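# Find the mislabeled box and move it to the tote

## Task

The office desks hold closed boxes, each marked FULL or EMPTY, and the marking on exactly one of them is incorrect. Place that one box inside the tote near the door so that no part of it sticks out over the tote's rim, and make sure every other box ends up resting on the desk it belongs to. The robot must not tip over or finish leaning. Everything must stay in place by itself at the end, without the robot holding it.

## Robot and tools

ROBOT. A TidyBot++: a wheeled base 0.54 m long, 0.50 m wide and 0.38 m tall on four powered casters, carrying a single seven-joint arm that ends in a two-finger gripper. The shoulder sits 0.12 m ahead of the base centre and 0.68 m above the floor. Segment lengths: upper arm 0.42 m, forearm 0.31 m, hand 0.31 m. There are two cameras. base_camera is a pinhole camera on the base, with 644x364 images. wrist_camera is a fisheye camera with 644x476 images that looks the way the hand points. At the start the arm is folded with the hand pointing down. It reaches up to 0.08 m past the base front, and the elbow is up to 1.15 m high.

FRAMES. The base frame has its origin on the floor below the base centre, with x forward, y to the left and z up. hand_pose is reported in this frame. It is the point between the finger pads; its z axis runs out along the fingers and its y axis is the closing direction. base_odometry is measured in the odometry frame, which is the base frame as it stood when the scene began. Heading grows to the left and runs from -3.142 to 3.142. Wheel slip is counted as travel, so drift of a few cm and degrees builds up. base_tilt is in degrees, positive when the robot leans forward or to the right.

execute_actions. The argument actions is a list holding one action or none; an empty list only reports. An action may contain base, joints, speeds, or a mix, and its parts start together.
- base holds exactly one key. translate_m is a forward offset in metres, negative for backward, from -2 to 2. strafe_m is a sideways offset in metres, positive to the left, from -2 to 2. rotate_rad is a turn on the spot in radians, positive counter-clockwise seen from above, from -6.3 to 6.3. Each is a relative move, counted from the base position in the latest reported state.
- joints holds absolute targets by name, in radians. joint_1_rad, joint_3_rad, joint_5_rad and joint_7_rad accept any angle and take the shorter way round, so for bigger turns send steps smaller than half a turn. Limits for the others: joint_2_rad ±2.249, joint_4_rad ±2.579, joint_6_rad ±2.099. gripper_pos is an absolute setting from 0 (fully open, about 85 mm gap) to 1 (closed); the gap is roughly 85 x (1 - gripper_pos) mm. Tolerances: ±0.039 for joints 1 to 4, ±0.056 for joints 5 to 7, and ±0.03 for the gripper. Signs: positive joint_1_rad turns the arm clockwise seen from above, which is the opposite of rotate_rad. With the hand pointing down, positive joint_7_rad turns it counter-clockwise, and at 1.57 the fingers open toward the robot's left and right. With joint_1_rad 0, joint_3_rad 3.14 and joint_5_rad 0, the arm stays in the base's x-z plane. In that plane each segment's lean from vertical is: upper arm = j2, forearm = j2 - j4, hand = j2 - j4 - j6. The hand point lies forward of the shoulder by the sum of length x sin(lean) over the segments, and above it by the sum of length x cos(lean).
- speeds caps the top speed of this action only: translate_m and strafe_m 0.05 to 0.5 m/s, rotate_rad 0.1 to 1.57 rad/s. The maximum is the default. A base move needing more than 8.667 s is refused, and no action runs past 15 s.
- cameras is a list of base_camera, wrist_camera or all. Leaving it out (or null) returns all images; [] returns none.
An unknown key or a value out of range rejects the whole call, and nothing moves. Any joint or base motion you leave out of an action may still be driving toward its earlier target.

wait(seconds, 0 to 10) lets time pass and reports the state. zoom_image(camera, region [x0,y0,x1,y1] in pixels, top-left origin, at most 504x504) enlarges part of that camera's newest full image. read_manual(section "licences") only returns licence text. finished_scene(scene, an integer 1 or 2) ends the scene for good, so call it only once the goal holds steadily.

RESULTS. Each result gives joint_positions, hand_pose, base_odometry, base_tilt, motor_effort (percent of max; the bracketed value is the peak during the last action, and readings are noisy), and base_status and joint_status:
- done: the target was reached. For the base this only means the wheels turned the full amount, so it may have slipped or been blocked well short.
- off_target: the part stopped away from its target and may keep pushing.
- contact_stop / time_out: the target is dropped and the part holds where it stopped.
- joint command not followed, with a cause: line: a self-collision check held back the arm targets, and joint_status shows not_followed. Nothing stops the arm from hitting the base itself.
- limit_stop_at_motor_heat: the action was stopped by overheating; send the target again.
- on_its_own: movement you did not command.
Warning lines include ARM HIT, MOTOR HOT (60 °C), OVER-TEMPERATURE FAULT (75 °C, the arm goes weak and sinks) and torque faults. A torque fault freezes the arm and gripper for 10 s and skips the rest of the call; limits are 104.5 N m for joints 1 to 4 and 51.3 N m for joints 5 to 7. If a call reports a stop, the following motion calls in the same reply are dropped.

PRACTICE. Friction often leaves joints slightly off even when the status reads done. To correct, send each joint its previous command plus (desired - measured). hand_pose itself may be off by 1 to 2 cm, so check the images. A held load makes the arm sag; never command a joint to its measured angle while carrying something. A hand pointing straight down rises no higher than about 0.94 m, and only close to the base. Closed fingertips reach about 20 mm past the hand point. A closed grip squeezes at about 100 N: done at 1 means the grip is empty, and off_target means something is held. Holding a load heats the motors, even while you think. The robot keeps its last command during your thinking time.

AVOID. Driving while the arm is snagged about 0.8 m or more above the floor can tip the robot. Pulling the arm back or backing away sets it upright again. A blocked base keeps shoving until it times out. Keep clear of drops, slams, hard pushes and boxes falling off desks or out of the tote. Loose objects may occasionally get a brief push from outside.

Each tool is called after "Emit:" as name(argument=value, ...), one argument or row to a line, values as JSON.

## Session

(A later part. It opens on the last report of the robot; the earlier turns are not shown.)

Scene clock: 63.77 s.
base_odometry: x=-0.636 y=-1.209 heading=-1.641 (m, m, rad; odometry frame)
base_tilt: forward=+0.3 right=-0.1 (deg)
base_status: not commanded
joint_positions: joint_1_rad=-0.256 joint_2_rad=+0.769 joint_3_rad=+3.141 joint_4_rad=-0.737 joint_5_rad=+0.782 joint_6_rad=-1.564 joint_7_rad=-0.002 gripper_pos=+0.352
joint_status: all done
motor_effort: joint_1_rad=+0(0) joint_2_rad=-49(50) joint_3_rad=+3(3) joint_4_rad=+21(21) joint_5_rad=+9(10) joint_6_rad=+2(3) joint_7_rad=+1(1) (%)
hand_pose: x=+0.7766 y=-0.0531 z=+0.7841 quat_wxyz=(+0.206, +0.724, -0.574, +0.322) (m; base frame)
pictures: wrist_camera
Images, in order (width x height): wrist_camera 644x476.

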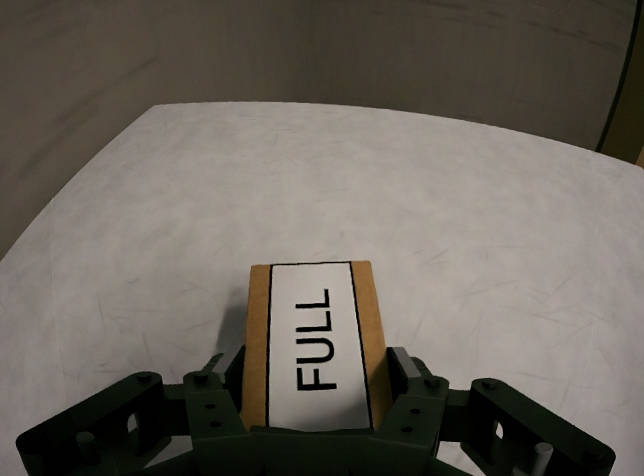

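Emit:
execute_actions(
  actions=[
    {"joints":{"joint_4_rad":-0.77}},
  ],
  cameras=[],
)

Emit:
execute_actions(
  actions=[
    {"joints":{"gripper_pos":0}},
  ],
  cameras=[],
)

Emit:
execute_actions(
  actions=[
    {"joints":{"joint_2_rad":0.62}},
  ],
  cameras=[],
)

Emit:
execute_actions(
  actions=[
    {"base":{"translate_m":-0.6},"joints":{"joint_2_rad":-0.4,"joint_7_rad":1.59,"joint_1_rad":0.005}},
  ],
  cameras=["wrist_camera"],
)

Emit:
execute_actions(
  actions=[
    {"base":{"rotate_rad":-3.1416},"joints":{"joint_4_rad":-1.0,"joint_5_rad":-0.025}},
  ],
)

Scene clock: 65.33 s.
base_odometry: x=-0.636 y=-1.209 heading=-1.641 (m, m, rad; odometry frame)
base_tilt: forward=+0.3 right=-0.1 (deg)
base_status: not commanded
joint_positions: joint_1_rad=-0.256 joint_2_rad=+0.765 joint_3_rad=+3.141 joint_4_rad=-0.765 joint_5_rad=+0.784 joint_6_rad=-1.564 joint_7_rad=-0.002 gripper_pos=+0.352
joint_status: all done
motor_effort: joint_1_rad=+0(2) joint_2_rad=-47(49) joint_3_rad=+3(4) joint_4_rad=+19(20) joint_5_rad=+8(10) joint_6_rad=+1(0) joint_7_rad=+0(1) (%)
hand_pose: x=+0.7711 y=-0.0548 z=+0.7775 quat_wxyz=(+0.215, +0.727, -0.570, +0.316) (m; base frame)
pictures: none
No camera images: the call's "cameras" was empty. Leave "cameras" out to get every camera's image.

Scene clock: 66.43 s.
base_odometry: x=-0.636 y=-1.209 heading=-1.641 (m, m, rad; odometry frame)
base_tilt: forward=+0.4 right=-0.2 (deg)
base_status: not commanded
joint_positions: joint_1_rad=-0.256 joint_2_rad=+0.761 joint_3_rad=+3.141 joint_4_rad=-0.765 joint_5_rad=+0.784 joint_6_rad=-1.564 joint_7_rad=-0.002 gripper_pos=+0.000
joint_status: all done
motor_effort: joint_1_rad=+0(1) joint_2_rad=-43(47) joint_3_rad=+1(3) joint_4_rad=+17(19) joint_5_rad=+6(8) joint_6_rad=+2(1) joint_7_rad=+1(1) (%)
hand_pose: x=+0.7705 y=-0.0549 z=+0.7802 quat_wxyz=(+0.214, +0.727, -0.571, +0.317) (m; base frame)
pictures: none
No camera images: the call's "cameras" was empty. Leave "cameras" out to get every camera's image.

Scene clock: 67.77 s.
base_odometry: x=-0.636 y=-1.209 heading=-1.641 (m, m, rad; odometry frame)
base_tilt: forward=+0.3 right=-0.1 (deg)
base_status: not commanded
joint_positions: joint_1_rad=-0.256 joint_2_rad=+0.615 joint_3_rad=+3.141 joint_4_rad=-0.765 joint_5_rad=+0.784 joint_6_rad=-1.564 joint_7_rad=-0.002 gripper_pos=+0.000
joint_status: all done
motor_effort: joint_1_rad=+0(1) joint_2_rad=-40(45) joint_3_rad=+2(3) joint_4_rad=+18(19) joint_5_rad=+6(7) joint_6_rad=+3(3) joint_7_rad=+1(1) (%)
hand_pose: x=+0.7504 y=-0.0602 z=+0.8688 quat_wxyz=(+0.160, +0.706, -0.590, +0.357) (m; base frame)
pictures: none
No camera images: the call's "cameras" was empty. Leave "cameras" out to get every camera's image.

Scene clock: 70.50 s.
base_odometry: x=-0.594 y=-0.610 heading=-1.641 (m, m, rad; odometry frame)
base_tilt: forward=+0.3 right=-0.2 (deg)
base_status: done
joint_positions: joint_1_rad=-0.005 joint_2_rad=-0.407 joint_3_rad=+3.141 joint_4_rad=-0.766 joint_5_rad=+0.784 joint_6_rad=-1.563 joint_7_rad=+1.569 gripper_pos=+0.000
joint_status: all done
motor_effort: joint_1_rad=+0(2) joint_2_rad=+5(45) joint_3_rad=-2(3) joint_4_rad=+10(20) joint_5_rad=+2(7) joint_6_rad=+9(9) joint_7_rad=+1(1) (%)
hand_pose: x=+0.2713 y=-0.2175 z=+1.2873 quat_wxyz=(+0.313, +0.758, -0.215, +0.531) (m; base frame)
pictures: wrist_camera
Images, in order (width x height): wrist_camera 644x476.

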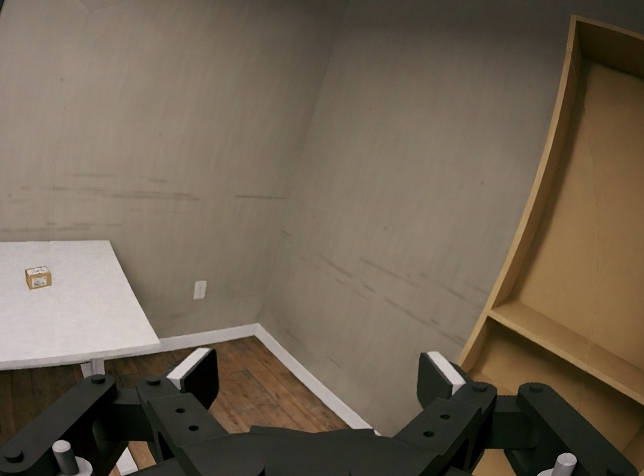

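Scene clock: 73.80 s.
base_odometry: x=-0.594 y=-0.610 heading=+1.502 (m, m, rad; odometry frame)
base_tilt: forward=+0.3 right=-0.2 (deg)
base_status: done
joint_positions: joint_1_rad=-0.003 joint_2_rad=-0.403 joint_3_rad=+3.139 joint_4_rad=-0.994 joint_5_rad=-0.001 joint_6_rad=-1.563 joint_7_rad=+1.569 gripper_pos=+0.000
joint_status: all done
motor_effort: joint_1_rad=+0(1) joint_2_rad=+0(7) joint_3_rad=+1(2) joint_4_rad=+15(16) joint_5_rad=-1(2) joint_6_rad=+8(9) joint_7_rad=+1(1) (%)
hand_pose: x=+0.3889 y=+0.0037 z=+1.1583 quat_wxyz=(-0.002, +0.881, +0.002, +0.474) (m; base frame)
pictures: base_camera, wrist_camera
Images, in order (width x height): base_camera 644x364, wrist_camera 644x476.

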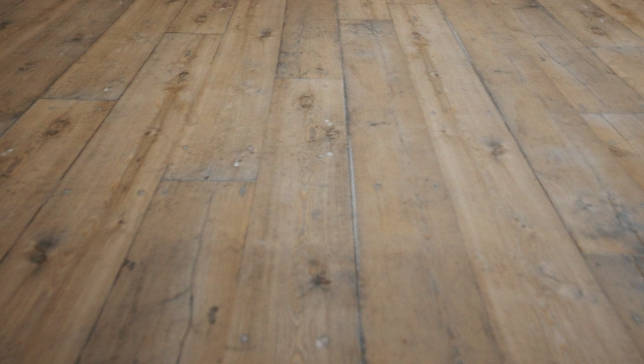

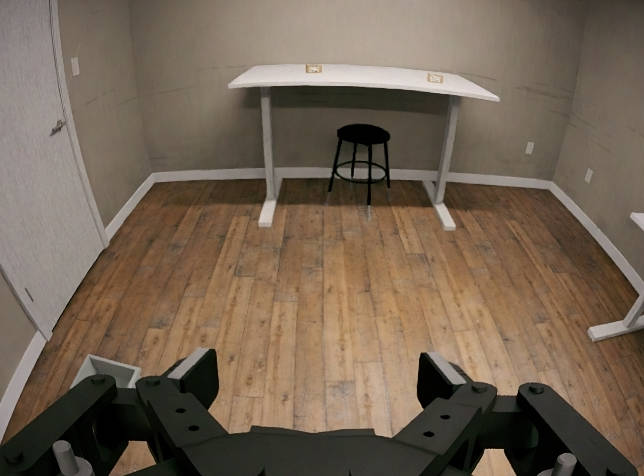

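Emit:
execute_actions(
  actions=[
    {"base":{"translate_m":1.45}},
  ],
)

Scene clock: 78.37 s.
base_odometry: x=-0.493 y=+0.837 heading=+1.502 (m, m, rad; odometry frame)
base_tilt: forward=+0.4 right=-0.2 (deg)
base_status: done
joint_positions: joint_1_rad=-0.003 joint_2_rad=-0.398 joint_3_rad=+3.139 joint_4_rad=-0.994 joint_5_rad=-0.001 joint_6_rad=-1.563 joint_7_rad=+1.569 gripper_pos=+0.000
joint_status: not commanded
motor_effort: joint_1_rad=+0(0) joint_2_rad=+0(5) joint_3_rad=+0(1) joint_4_rad=+15(16) joint_5_rad=-1(0) joint_6_rad=+8(8) joint_7_rad=+1(1) (%)
hand_pose: x=+0.3914 y=+0.0037 z=+1.1568 quat_wxyz=(-0.002, +0.882, +0.002, +0.471) (m; base frame)
pictures: base_camera, wrist_camera
Images, in order (width x height): base_camera 644x364, wrist_camera 644x476.

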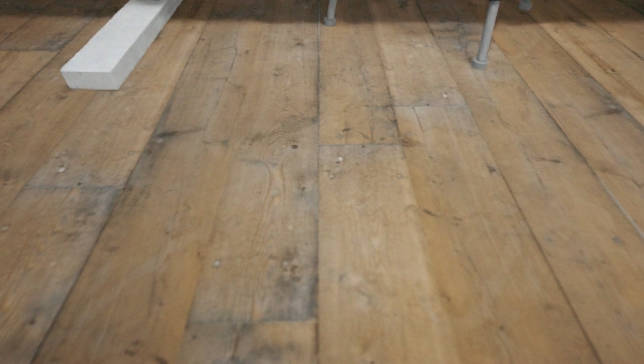

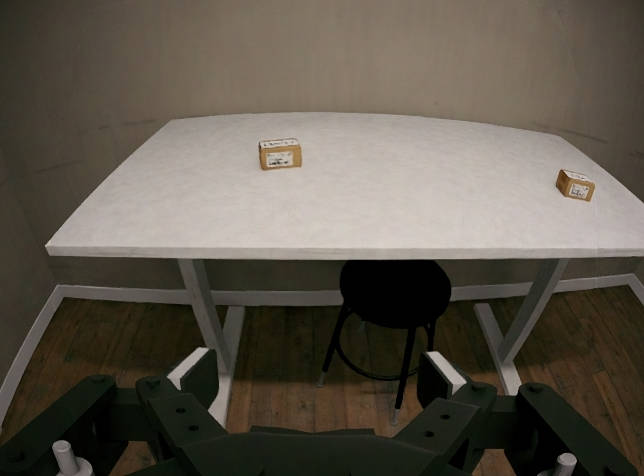

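Emit:
execute_actions(
  actions=[
    {"base":{"strafe_m":-0.3},"joints":{"joint_2_rad":0.4,"joint_4_rad":-0.61,"joint_5_rad":0.887,"joint_6_rad":-1.94,"joint_7_rad":0.323}},
  ],
  cameras=[],
)

Emit:
execute_actions(
  actions=[
    {"base":{"translate_m":0.39}},
  ],
  cameras=["wrist_camera"],
)

Scene clock: 81.03 s.
base_odometry: x=-0.193 y=+0.816 heading=+1.502 (m, m, rad; odometry frame)
base_tilt: forward=+0.3 right=-0.1 (deg)
base_status: done
joint_positions: joint_1_rad=+0.002 joint_2_rad=+0.398 joint_3_rad=+3.141 joint_4_rad=-0.625 joint_5_rad=+0.839 joint_6_rad=-1.897 joint_7_rad=+0.344 gripper_pos=+0.000
joint_status: all done
motor_effort: joint_1_rad=+1(2) joint_2_rad=-29(32) joint_3_rad=+2(2) joint_4_rad=+15(17) joint_5_rad=+5(6) joint_6_rad=+4(8) joint_7_rad=+1(1) (%)
hand_pose: x=+0.5678 y=-0.2190 z=+1.0128 quat_wxyz=(+0.244, +0.643, -0.664, +0.295) (m; base frame)
pictures: none
No camera images: the call's "cameras" was empty. Leave "cameras" out to get every camera's image.

Scene clock: 83.10 s.
base_odometry: x=-0.166 y=+1.206 heading=+1.502 (m, m, rad; odometry frame)
base_tilt: forward=+0.4 right=-0.2 (deg)
base_status: done
joint_positions: joint_1_rad=+0.002 joint_2_rad=+0.406 joint_3_rad=+3.141 joint_4_rad=-0.622 joint_5_rad=+0.840 joint_6_rad=-1.900 joint_7_rad=+0.344 gripper_pos=+0.000
joint_status: not commanded
motor_effort: joint_1_rad=+0(1) joint_2_rad=-31(34) joint_3_rad=+1(2) joint_4_rad=+15(17) joint_5_rad=+5(5) joint_6_rad=+3(4) joint_7_rad=+1(1) (%)
hand_pose: x=+0.5694 y=-0.2190 z=+1.0102 quat_wxyz=(+0.246, +0.643, -0.664, +0.292) (m; base frame)
pictures: wrist_camera
Images, in order (width x height): wrist_camera 644x476.

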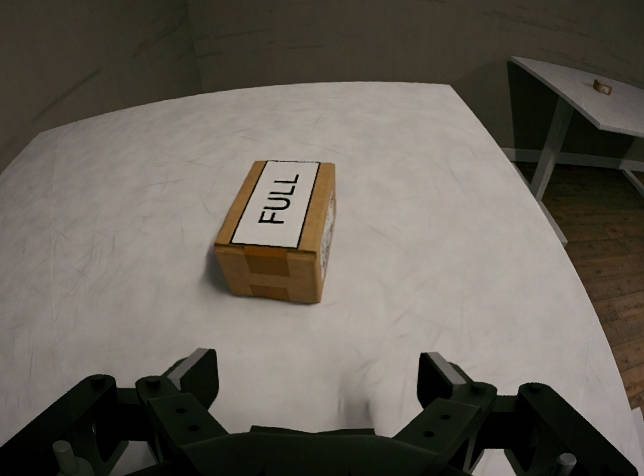

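Emit:
execute_actions(
  actions=[
    {"base":{"translate_m":0.037},"joints":{"joint_4_rad":-0.68}},
  ],
  cameras=[],
)

Emit:
execute_actions(
  actions=[
    {"base":{"strafe_m":-0.083},"joints":{"joint_1_rad":0.055}},
  ],
  cameras=["wrist_camera"],
)

Emit:
execute_actions(
  actions=[
    {"joints":{"gripper_pos":1}},
  ],
  cameras=[],
)

Emit:
execute_actions(
  actions=[
    {"joints":{"joint_4_rad":-0.57}},
  ],
  cameras=["wrist_camera"],
)

Scene clock: 84.87 s.
base_odometry: x=-0.164 y=+1.243 heading=+1.501 (m, m, rad; odometry frame)
base_tilt: forward=+0.3 right=-0.1 (deg)
base_status: done
joint_positions: joint_1_rad=+0.002 joint_2_rad=+0.407 joint_3_rad=+3.141 joint_4_rad=-0.672 joint_5_rad=+0.840 joint_6_rad=-1.900 joint_7_rad=+0.344 gripper_pos=+0.000
joint_status: all done
motor_effort: joint_1_rad=+0(1) joint_2_rad=-30(36) joint_3_rad=+1(2) joint_4_rad=+15(17) joint_5_rad=+5(6) joint_6_rad=+3(4) joint_7_rad=+1(1) (%)
hand_pose: x=+0.5666 y=-0.2190 z=+0.9955 quat_wxyz=(+0.263, +0.650, -0.657, +0.275) (m; base frame)
pictures: none
No camera images: the call's "cameras" was empty. Leave "cameras" out to get every camera's image.

Scene clock: 86.03 s.
base_odometry: x=-0.081 y=+1.237 heading=+1.501 (m, m, rad; odometry frame)
base_tilt: forward=+0.3 right=-0.1 (deg)
base_status: done
joint_positions: joint_1_rad=+0.057 joint_2_rad=+0.407 joint_3_rad=+3.141 joint_4_rad=-0.672 joint_5_rad=+0.840 joint_6_rad=-1.900 joint_7_rad=+0.344 gripper_pos=+0.000
joint_status: all done
motor_effort: joint_1_rad=+0(4) joint_2_rad=-30(33) joint_3_rad=+1(2) joint_4_rad=+16(16) joint_5_rad=+5(6) joint_6_rad=+3(4) joint_7_rad=+1(1) (%)
hand_pose: x=+0.5538 y=-0.2433 z=+0.9956 quat_wxyz=(+0.271, +0.632, -0.675, +0.268) (m; base frame)
pictures: wrist_camera
Images, in order (width x height): wrist_camera 644x476.

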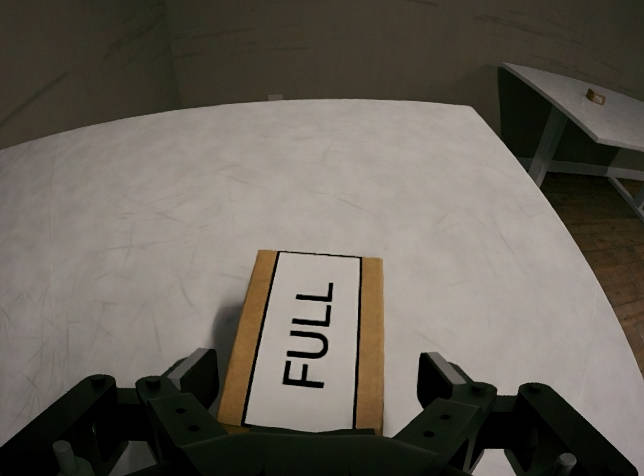

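Scene clock: 87.13 s.
base_odometry: x=-0.081 y=+1.237 heading=+1.501 (m, m, rad; odometry frame)
base_tilt: forward=+0.3 right=-0.1 (deg)
base_status: not commanded
joint_positions: joint_1_rad=+0.057 joint_2_rad=+0.406 joint_3_rad=+3.141 joint_4_rad=-0.672 joint_5_rad=+0.843 joint_6_rad=-1.900 joint_7_rad=+0.344 gripper_pos=+0.351
joint_status: gripper_pos off_target (ended at +0.351, target +1.000)
motor_effort: joint_1_rad=+0(1) joint_2_rad=-31(32) joint_3_rad=+1(2) joint_4_rad=+16(16) joint_5_rad=+6(5) joint_6_rad=+3(4) joint_7_rad=+1(1) (%)
hand_pose: x=+0.5532 y=-0.2437 z=+0.9966 quat_wxyz=(+0.271, +0.631, -0.675, +0.269) (m; base frame)
pictures: none
No camera images: the call's "cameras" was empty. Leave "cameras" out to get every camera's image.

Scene clock: 88.07 s.
base_odometry: x=-0.081 y=+1.237 heading=+1.501 (m, m, rad; odometry frame)
base_tilt: forward=+0.3 right=-0.2 (deg)
base_status: not commanded
joint_positions: joint_1_rad=+0.057 joint_2_rad=+0.404 joint_3_rad=+3.141 joint_4_rad=-0.579 joint_5_rad=+0.843 joint_6_rad=-1.900 joint_7_rad=+0.344 gripper_pos=+0.351
joint_status: all done
motor_effort: joint_1_rad=+0(0) joint_2_rad=-31(32) joint_3_rad=+2(1) joint_4_rad=+15(17) joint_5_rad=+5(6) joint_6_rad=+4(4) joint_7_rad=+0(1) (%)
hand_pose: x=+0.5579 y=-0.2440 z=+1.0237 quat_wxyz=(+0.241, +0.617, -0.687, +0.300) (m; base frame)
pictures: wrist_camera
Images, in order (width x height): wrist_camera 644x476.

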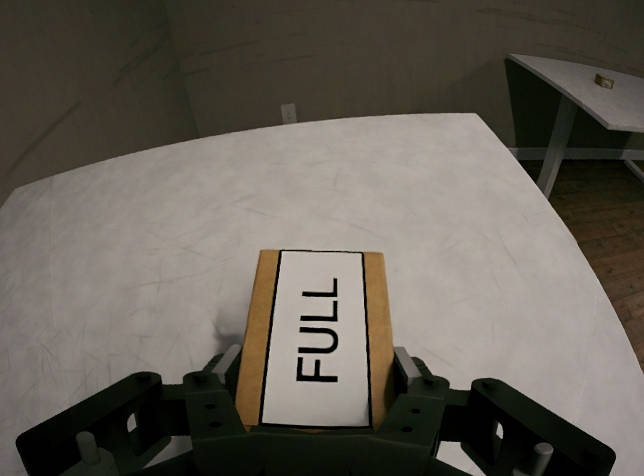

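Emit:
execute_actions(
  actions=[
    {"base":{"translate_m":-0.95},"joints":{"joint_2_rad":0.3}},
  ],
  cameras=[],
)

Emit:
execute_actions(
  actions=[
    {"base":{"rotate_rad":1.571},"joints":{"joint_1_rad":-0.005,"joint_2_rad":0.6,"joint_4_rad":-1.64,"joint_5_rad":-0.03,"joint_6_rad":-0.3,"joint_7_rad":1.59}},
  ],
)

Scene clock: 91.83 s.
base_odometry: x=-0.147 y=+0.289 heading=+1.501 (m, m, rad; odometry frame)
base_tilt: forward=+0.3 right=-0.2 (deg)
base_status: done
joint_positions: joint_1_rad=+0.056 joint_2_rad=+0.300 joint_3_rad=+3.141 joint_4_rad=-0.578 joint_5_rad=+0.843 joint_6_rad=-1.901 joint_7_rad=+0.344 gripper_pos=+0.351
joint_status: all done
motor_effort: joint_1_rad=+0(1) joint_2_rad=-25(35) joint_3_rad=+1(2) joint_4_rad=+14(17) joint_5_rad=+4(6) joint_6_rad=+5(5) joint_7_rad=+1(1) (%)
hand_pose: x=+0.5200 y=-0.2416 z=+1.0691 quat_wxyz=(+0.206, +0.599, -0.697, +0.334) (m; base frame)
pictures: none
No camera images: the call's "cameras" was empty. Leave "cameras" out to get every camera's image.

Scene clock: 94.43 s.
base_odometry: x=-0.147 y=+0.289 heading=+3.072 (m, m, rad; odometry frame)
base_tilt: forward=+0.4 right=-0.1 (deg)
base_status: done
joint_positions: joint_1_rad=-0.009 joint_2_rad=+0.589 joint_3_rad=+3.134 joint_4_rad=-1.631 joint_5_rad=+0.017 joint_6_rad=-0.343 joint_7_rad=+1.568 gripper_pos=+0.351
joint_status: all done
motor_effort: joint_1_rad=+0(7) joint_2_rad=-38(45) joint_3_rad=+0(3) joint_4_rad=+16(20) joint_5_rad=-1(4) joint_6_rad=+6(5) joint_7_rad=+1(1) (%)
hand_pose: x=+0.7732 y=+0.0099 z=+0.5808 quat_wxyz=(+0.001, +0.958, +0.012, +0.285) (m; base frame)
pictures: base_camera, wrist_camera
Images, in order (width x height): base_camera 644x364, wrist_camera 644x476.

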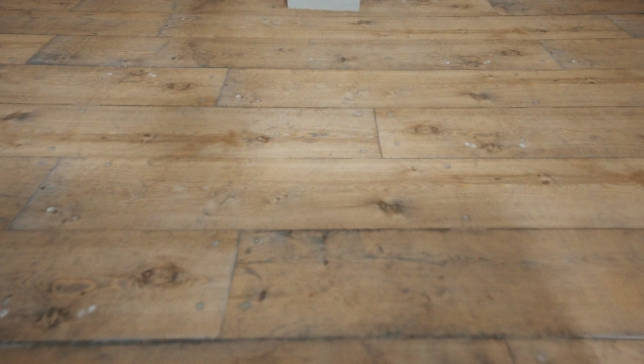

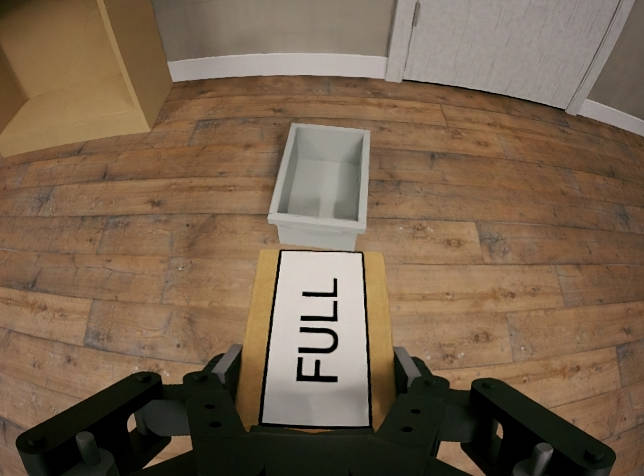

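Emit:
execute_actions(
  actions=[
    {"base":{"translate_m":0.555},"joints":{"joint_1_rad":0.035,"joint_2_rad":1.385,"joint_6_rad":0.70}},
  ],
)

Scene clock: 97.23 s.
base_odometry: x=-0.701 y=+0.327 heading=+3.073 (m, m, rad; odometry frame)
base_tilt: forward=+0.3 right=-0.2 (deg)
base_status: done
joint_positions: joint_1_rad=+0.022 joint_2_rad=+1.375 joint_3_rad=+3.134 joint_4_rad=-1.632 joint_5_rad=+0.017 joint_6_rad=+0.660 joint_7_rad=+1.568 gripper_pos=+0.351
joint_status: all done
motor_effort: joint_1_rad=+0(1) joint_2_rad=-44(47) joint_3_rad=-2(1) joint_4_rad=+6(18) joint_5_rad=-1(1) joint_6_rad=+7(7) joint_7_rad=+1(1) (%)
hand_pose: x=+0.7961 y=-0.0060 z=+0.2344 quat_wxyz=(-0.002, +0.922, -0.004, +0.387) (m; base frame)
pictures: base_camera, wrist_camera
Images, in order (width x height): base_camera 644x364, wrist_camera 644x476.

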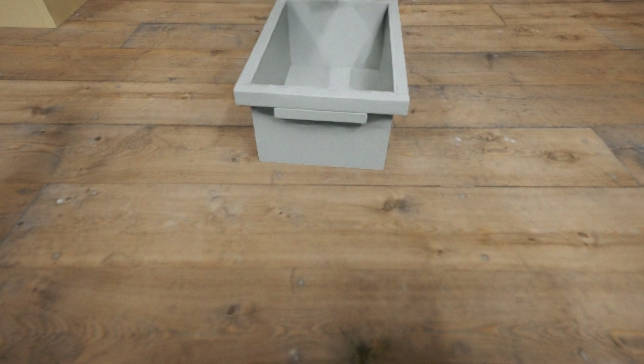

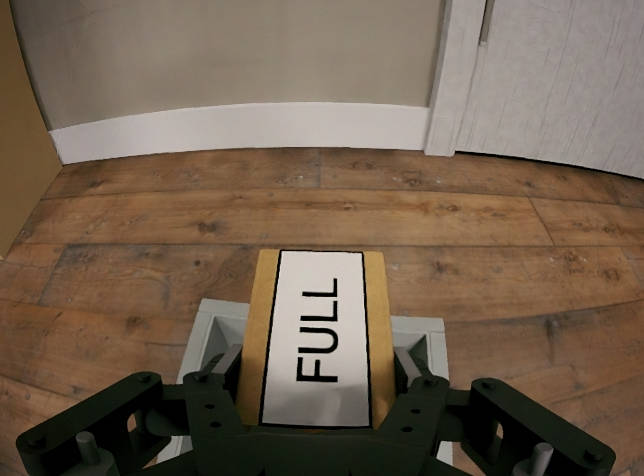

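Emit:
execute_actions(
  actions=[
    {"joints":{"joint_1_rad":-0.003,"joint_2_rad":1.665,"joint_4_rad":-1.375,"joint_6_rad":0.72}},
  ],
)

Scene clock: 99.30 s.
base_odometry: x=-0.701 y=+0.327 heading=+3.073 (m, m, rad; odometry frame)
base_tilt: forward=+0.3 right=-0.2 (deg)
base_status: not commanded
joint_positions: joint_1_rad=+0.007 joint_2_rad=+1.669 joint_3_rad=+3.134 joint_4_rad=-1.389 joint_5_rad=+0.017 joint_6_rad=+0.676 joint_7_rad=+1.568 gripper_pos=+0.351
joint_status: all done
motor_effort: joint_1_rad=+0(2) joint_2_rad=-44(47) joint_3_rad=-1(2) joint_4_rad=+5(7) joint_5_rad=-1(1) joint_6_rad=+7(8) joint_7_rad=+1(1) (%)
hand_pose: x=+0.7783 y=+0.0036 z=+0.1017 quat_wxyz=(-0.005, +0.929, +0.002, +0.371) (m; base frame)
pictures: base_camera, wrist_camera
Images, in order (width x height): base_camera 644x364, wrist_camera 644x476.

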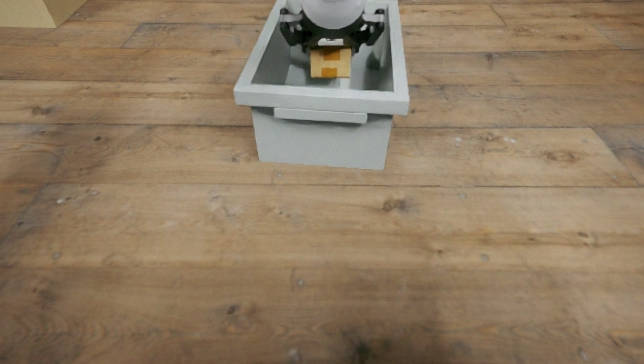

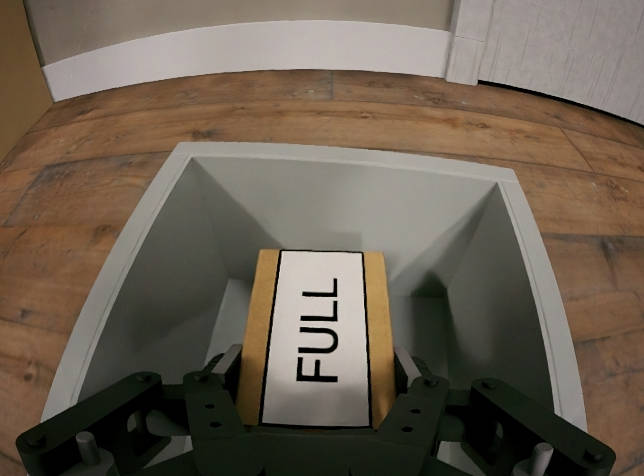

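Emit:
execute_actions(
  actions=[
    {"joints":{"joint_2_rad":1.795,"joint_4_rad":-1.22}},
  ],
)

Scene clock: 100.90 s.
base_odometry: x=-0.701 y=+0.327 heading=+3.073 (m, m, rad; odometry frame)
base_tilt: forward=+0.4 right=-0.2 (deg)
base_status: not commanded
joint_positions: joint_1_rad=+0.007 joint_2_rad=+1.793 joint_3_rad=+3.134 joint_4_rad=-1.232 joint_5_rad=+0.017 joint_6_rad=+0.678 joint_7_rad=+1.568 gripper_pos=+0.351
joint_status: all done
motor_effort: joint_1_rad=+0(0) joint_2_rad=-43(45) joint_3_rad=-1(1) joint_4_rad=+6(6) joint_5_rad=-1(1) joint_6_rad=+7(8) joint_7_rad=+1(1) (%)
hand_pose: x=+0.7883 y=+0.0031 z=+0.0591 quat_wxyz=(-0.005, +0.922, +0.001, +0.387) (m; base frame)
pictures: base_camera, wrist_camera
Images, in order (width x height): base_camera 644x364, wrist_camera 644x476.

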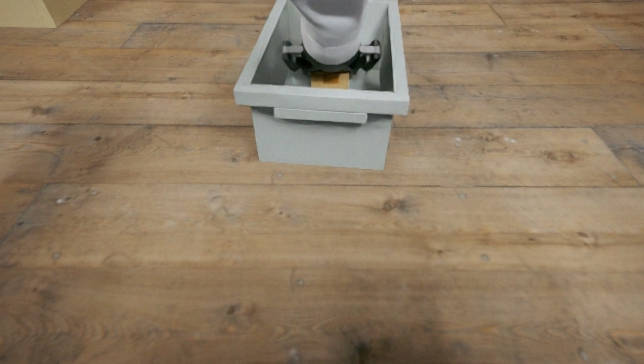

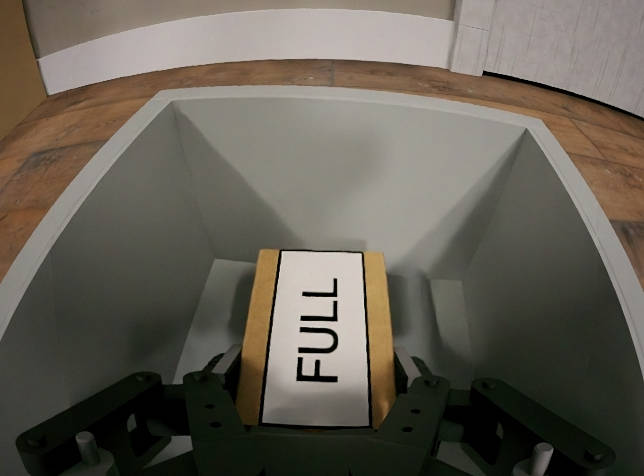

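Emit:
execute_actions(
  actions=[
    {"joints":{"joint_2_rad":1.825,"joint_4_rad":-1.198}},
  ],
  cameras=[],
)

Scene clock: 101.80 s.
base_odometry: x=-0.701 y=+0.327 heading=+3.073 (m, m, rad; odometry frame)
base_tilt: forward=+0.3 right=-0.2 (deg)
base_status: not commanded
joint_positions: joint_1_rad=+0.007 joint_2_rad=+1.811 joint_3_rad=+3.134 joint_4_rad=-1.208 joint_5_rad=+0.017 joint_6_rad=+0.682 joint_7_rad=+1.568 gripper_pos=+0.351
joint_status: all done
motor_effort: joint_1_rad=+0(0) joint_2_rad=-42(43) joint_3_rad=-1(1) joint_4_rad=+6(7) joint_5_rad=-1(0) joint_6_rad=+7(8) joint_7_rad=+1(1) (%)
hand_pose: x=+0.7905 y=+0.0031 z=+0.0539 quat_wxyz=(-0.005, +0.920, +0.001, +0.392) (m; base frame)
pictures: none
No camera images: the call's "cameras" was empty. Leave "cameras" out to get every camera's image.

Emit:
execute_actions(
  actions=[
    {"joints":{"joint_2_rad":1.84,"joint_4_rad":-1.195}},
  ],
  cameras=[],
)

Emit:
execute_actions(
  actions=[
    {"joints":{"joint_2_rad":1.82,"gripper_pos":0.18}},
  ],
  cameras=["wrist_camera"],
)

Emit:
execute_actions(
  actions=[
    {"joints":{"joint_2_rad":1.45,"joint_4_rad":-1.62}},
  ],
)

Scene clock: 102.73 s.
base_odometry: x=-0.701 y=+0.327 heading=+3.073 (m, m, rad; odometry frame)
base_tilt: forward=+0.4 right=-0.2 (deg)
base_status: not commanded
joint_positions: joint_1_rad=+0.007 joint_2_rad=+1.815 joint_3_rad=+3.134 joint_4_rad=-1.204 joint_5_rad=+0.017 joint_6_rad=+0.687 joint_7_rad=+1.568 gripper_pos=+0.351
joint_status: all done
motor_effort: joint_1_rad=+0(0) joint_2_rad=-40(41) joint_3_rad=-1(0) joint_4_rad=+5(4) joint_5_rad=+0(1) joint_6_rad=+6(7) joint_7_rad=+1(1) (%)
hand_pose: x=+0.7912 y=+0.0031 z=+0.0536 quat_wxyz=(-0.004, +0.919, +0.001, +0.394) (m; base frame)
pictures: none
No camera images: the call's "cameras" was empty. Leave "cameras" out to get every camera's image.

Scene clock: 103.73 s.
base_odometry: x=-0.701 y=+0.327 heading=+3.073 (m, m, rad; odometry frame)
base_tilt: forward=+0.3 right=-0.1 (deg)
base_status: not commanded
joint_positions: joint_1_rad=+0.007 joint_2_rad=+1.815 joint_3_rad=+3.134 joint_4_rad=-1.204 joint_5_rad=+0.017 joint_6_rad=+0.687 joint_7_rad=+1.568 gripper_pos=+0.180
joint_status: all done
motor_effort: joint_1_rad=+0(0) joint_2_rad=-42(43) joint_3_rad=-1(1) joint_4_rad=+5(6) joint_5_rad=+0(0) joint_6_rad=+7(7) joint_7_rad=+1(1) (%)
hand_pose: x=+0.7913 y=+0.0031 z=+0.0536 quat_wxyz=(-0.004, +0.919, +0.001, +0.394) (m; base frame)
pictures: wrist_camera
Images, in order (width x height): wrist_camera 644x476.

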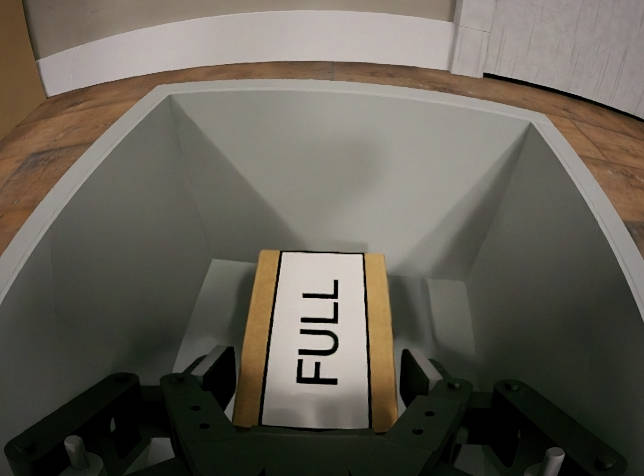

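Scene clock: 105.37 s.
base_odometry: x=-0.701 y=+0.327 heading=+3.073 (m, m, rad; odometry frame)
base_tilt: forward=+0.3 right=-0.2 (deg)
base_status: not commanded
joint_positions: joint_1_rad=+0.007 joint_2_rad=+1.453 joint_3_rad=+3.134 joint_4_rad=-1.606 joint_5_rad=+0.017 joint_6_rad=+0.687 joint_7_rad=+1.568 gripper_pos=+0.180
joint_status: all done
motor_effort: joint_1_rad=+0(0) joint_2_rad=-42(44) joint_3_rad=+0(1) joint_4_rad=+5(6) joint_5_rad=+0(1) joint_6_rad=+7(7) joint_7_rad=+1(1) (%)
hand_pose: x=+0.7793 y=+0.0040 z=+0.1944 quat_wxyz=(-0.005, +0.927, +0.002, +0.375) (m; base frame)
pictures: base_camera, wrist_camera
Images, in order (width x height): base_camera 644x364, wrist_camera 644x476.

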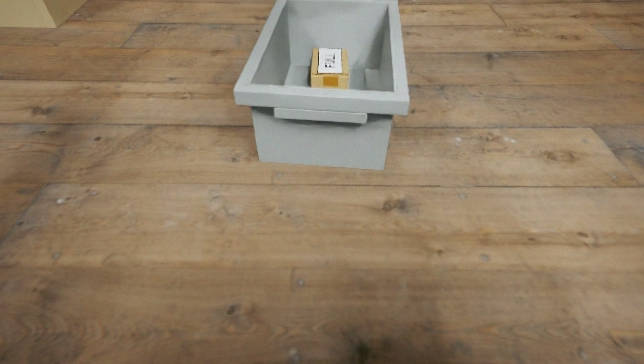

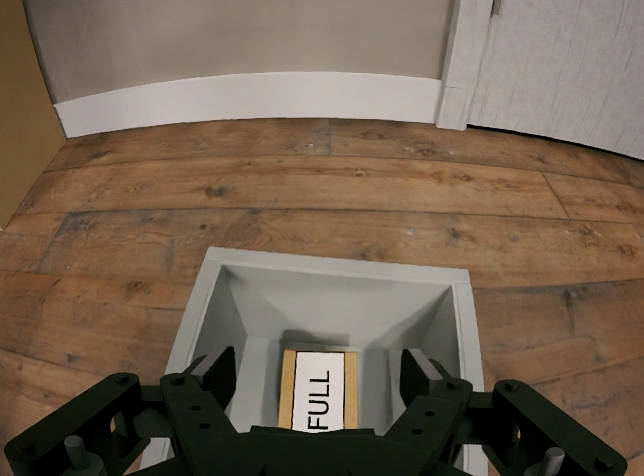

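Emit:
finished_scene(
  scene=2,
)

The scene is finished: the task was done.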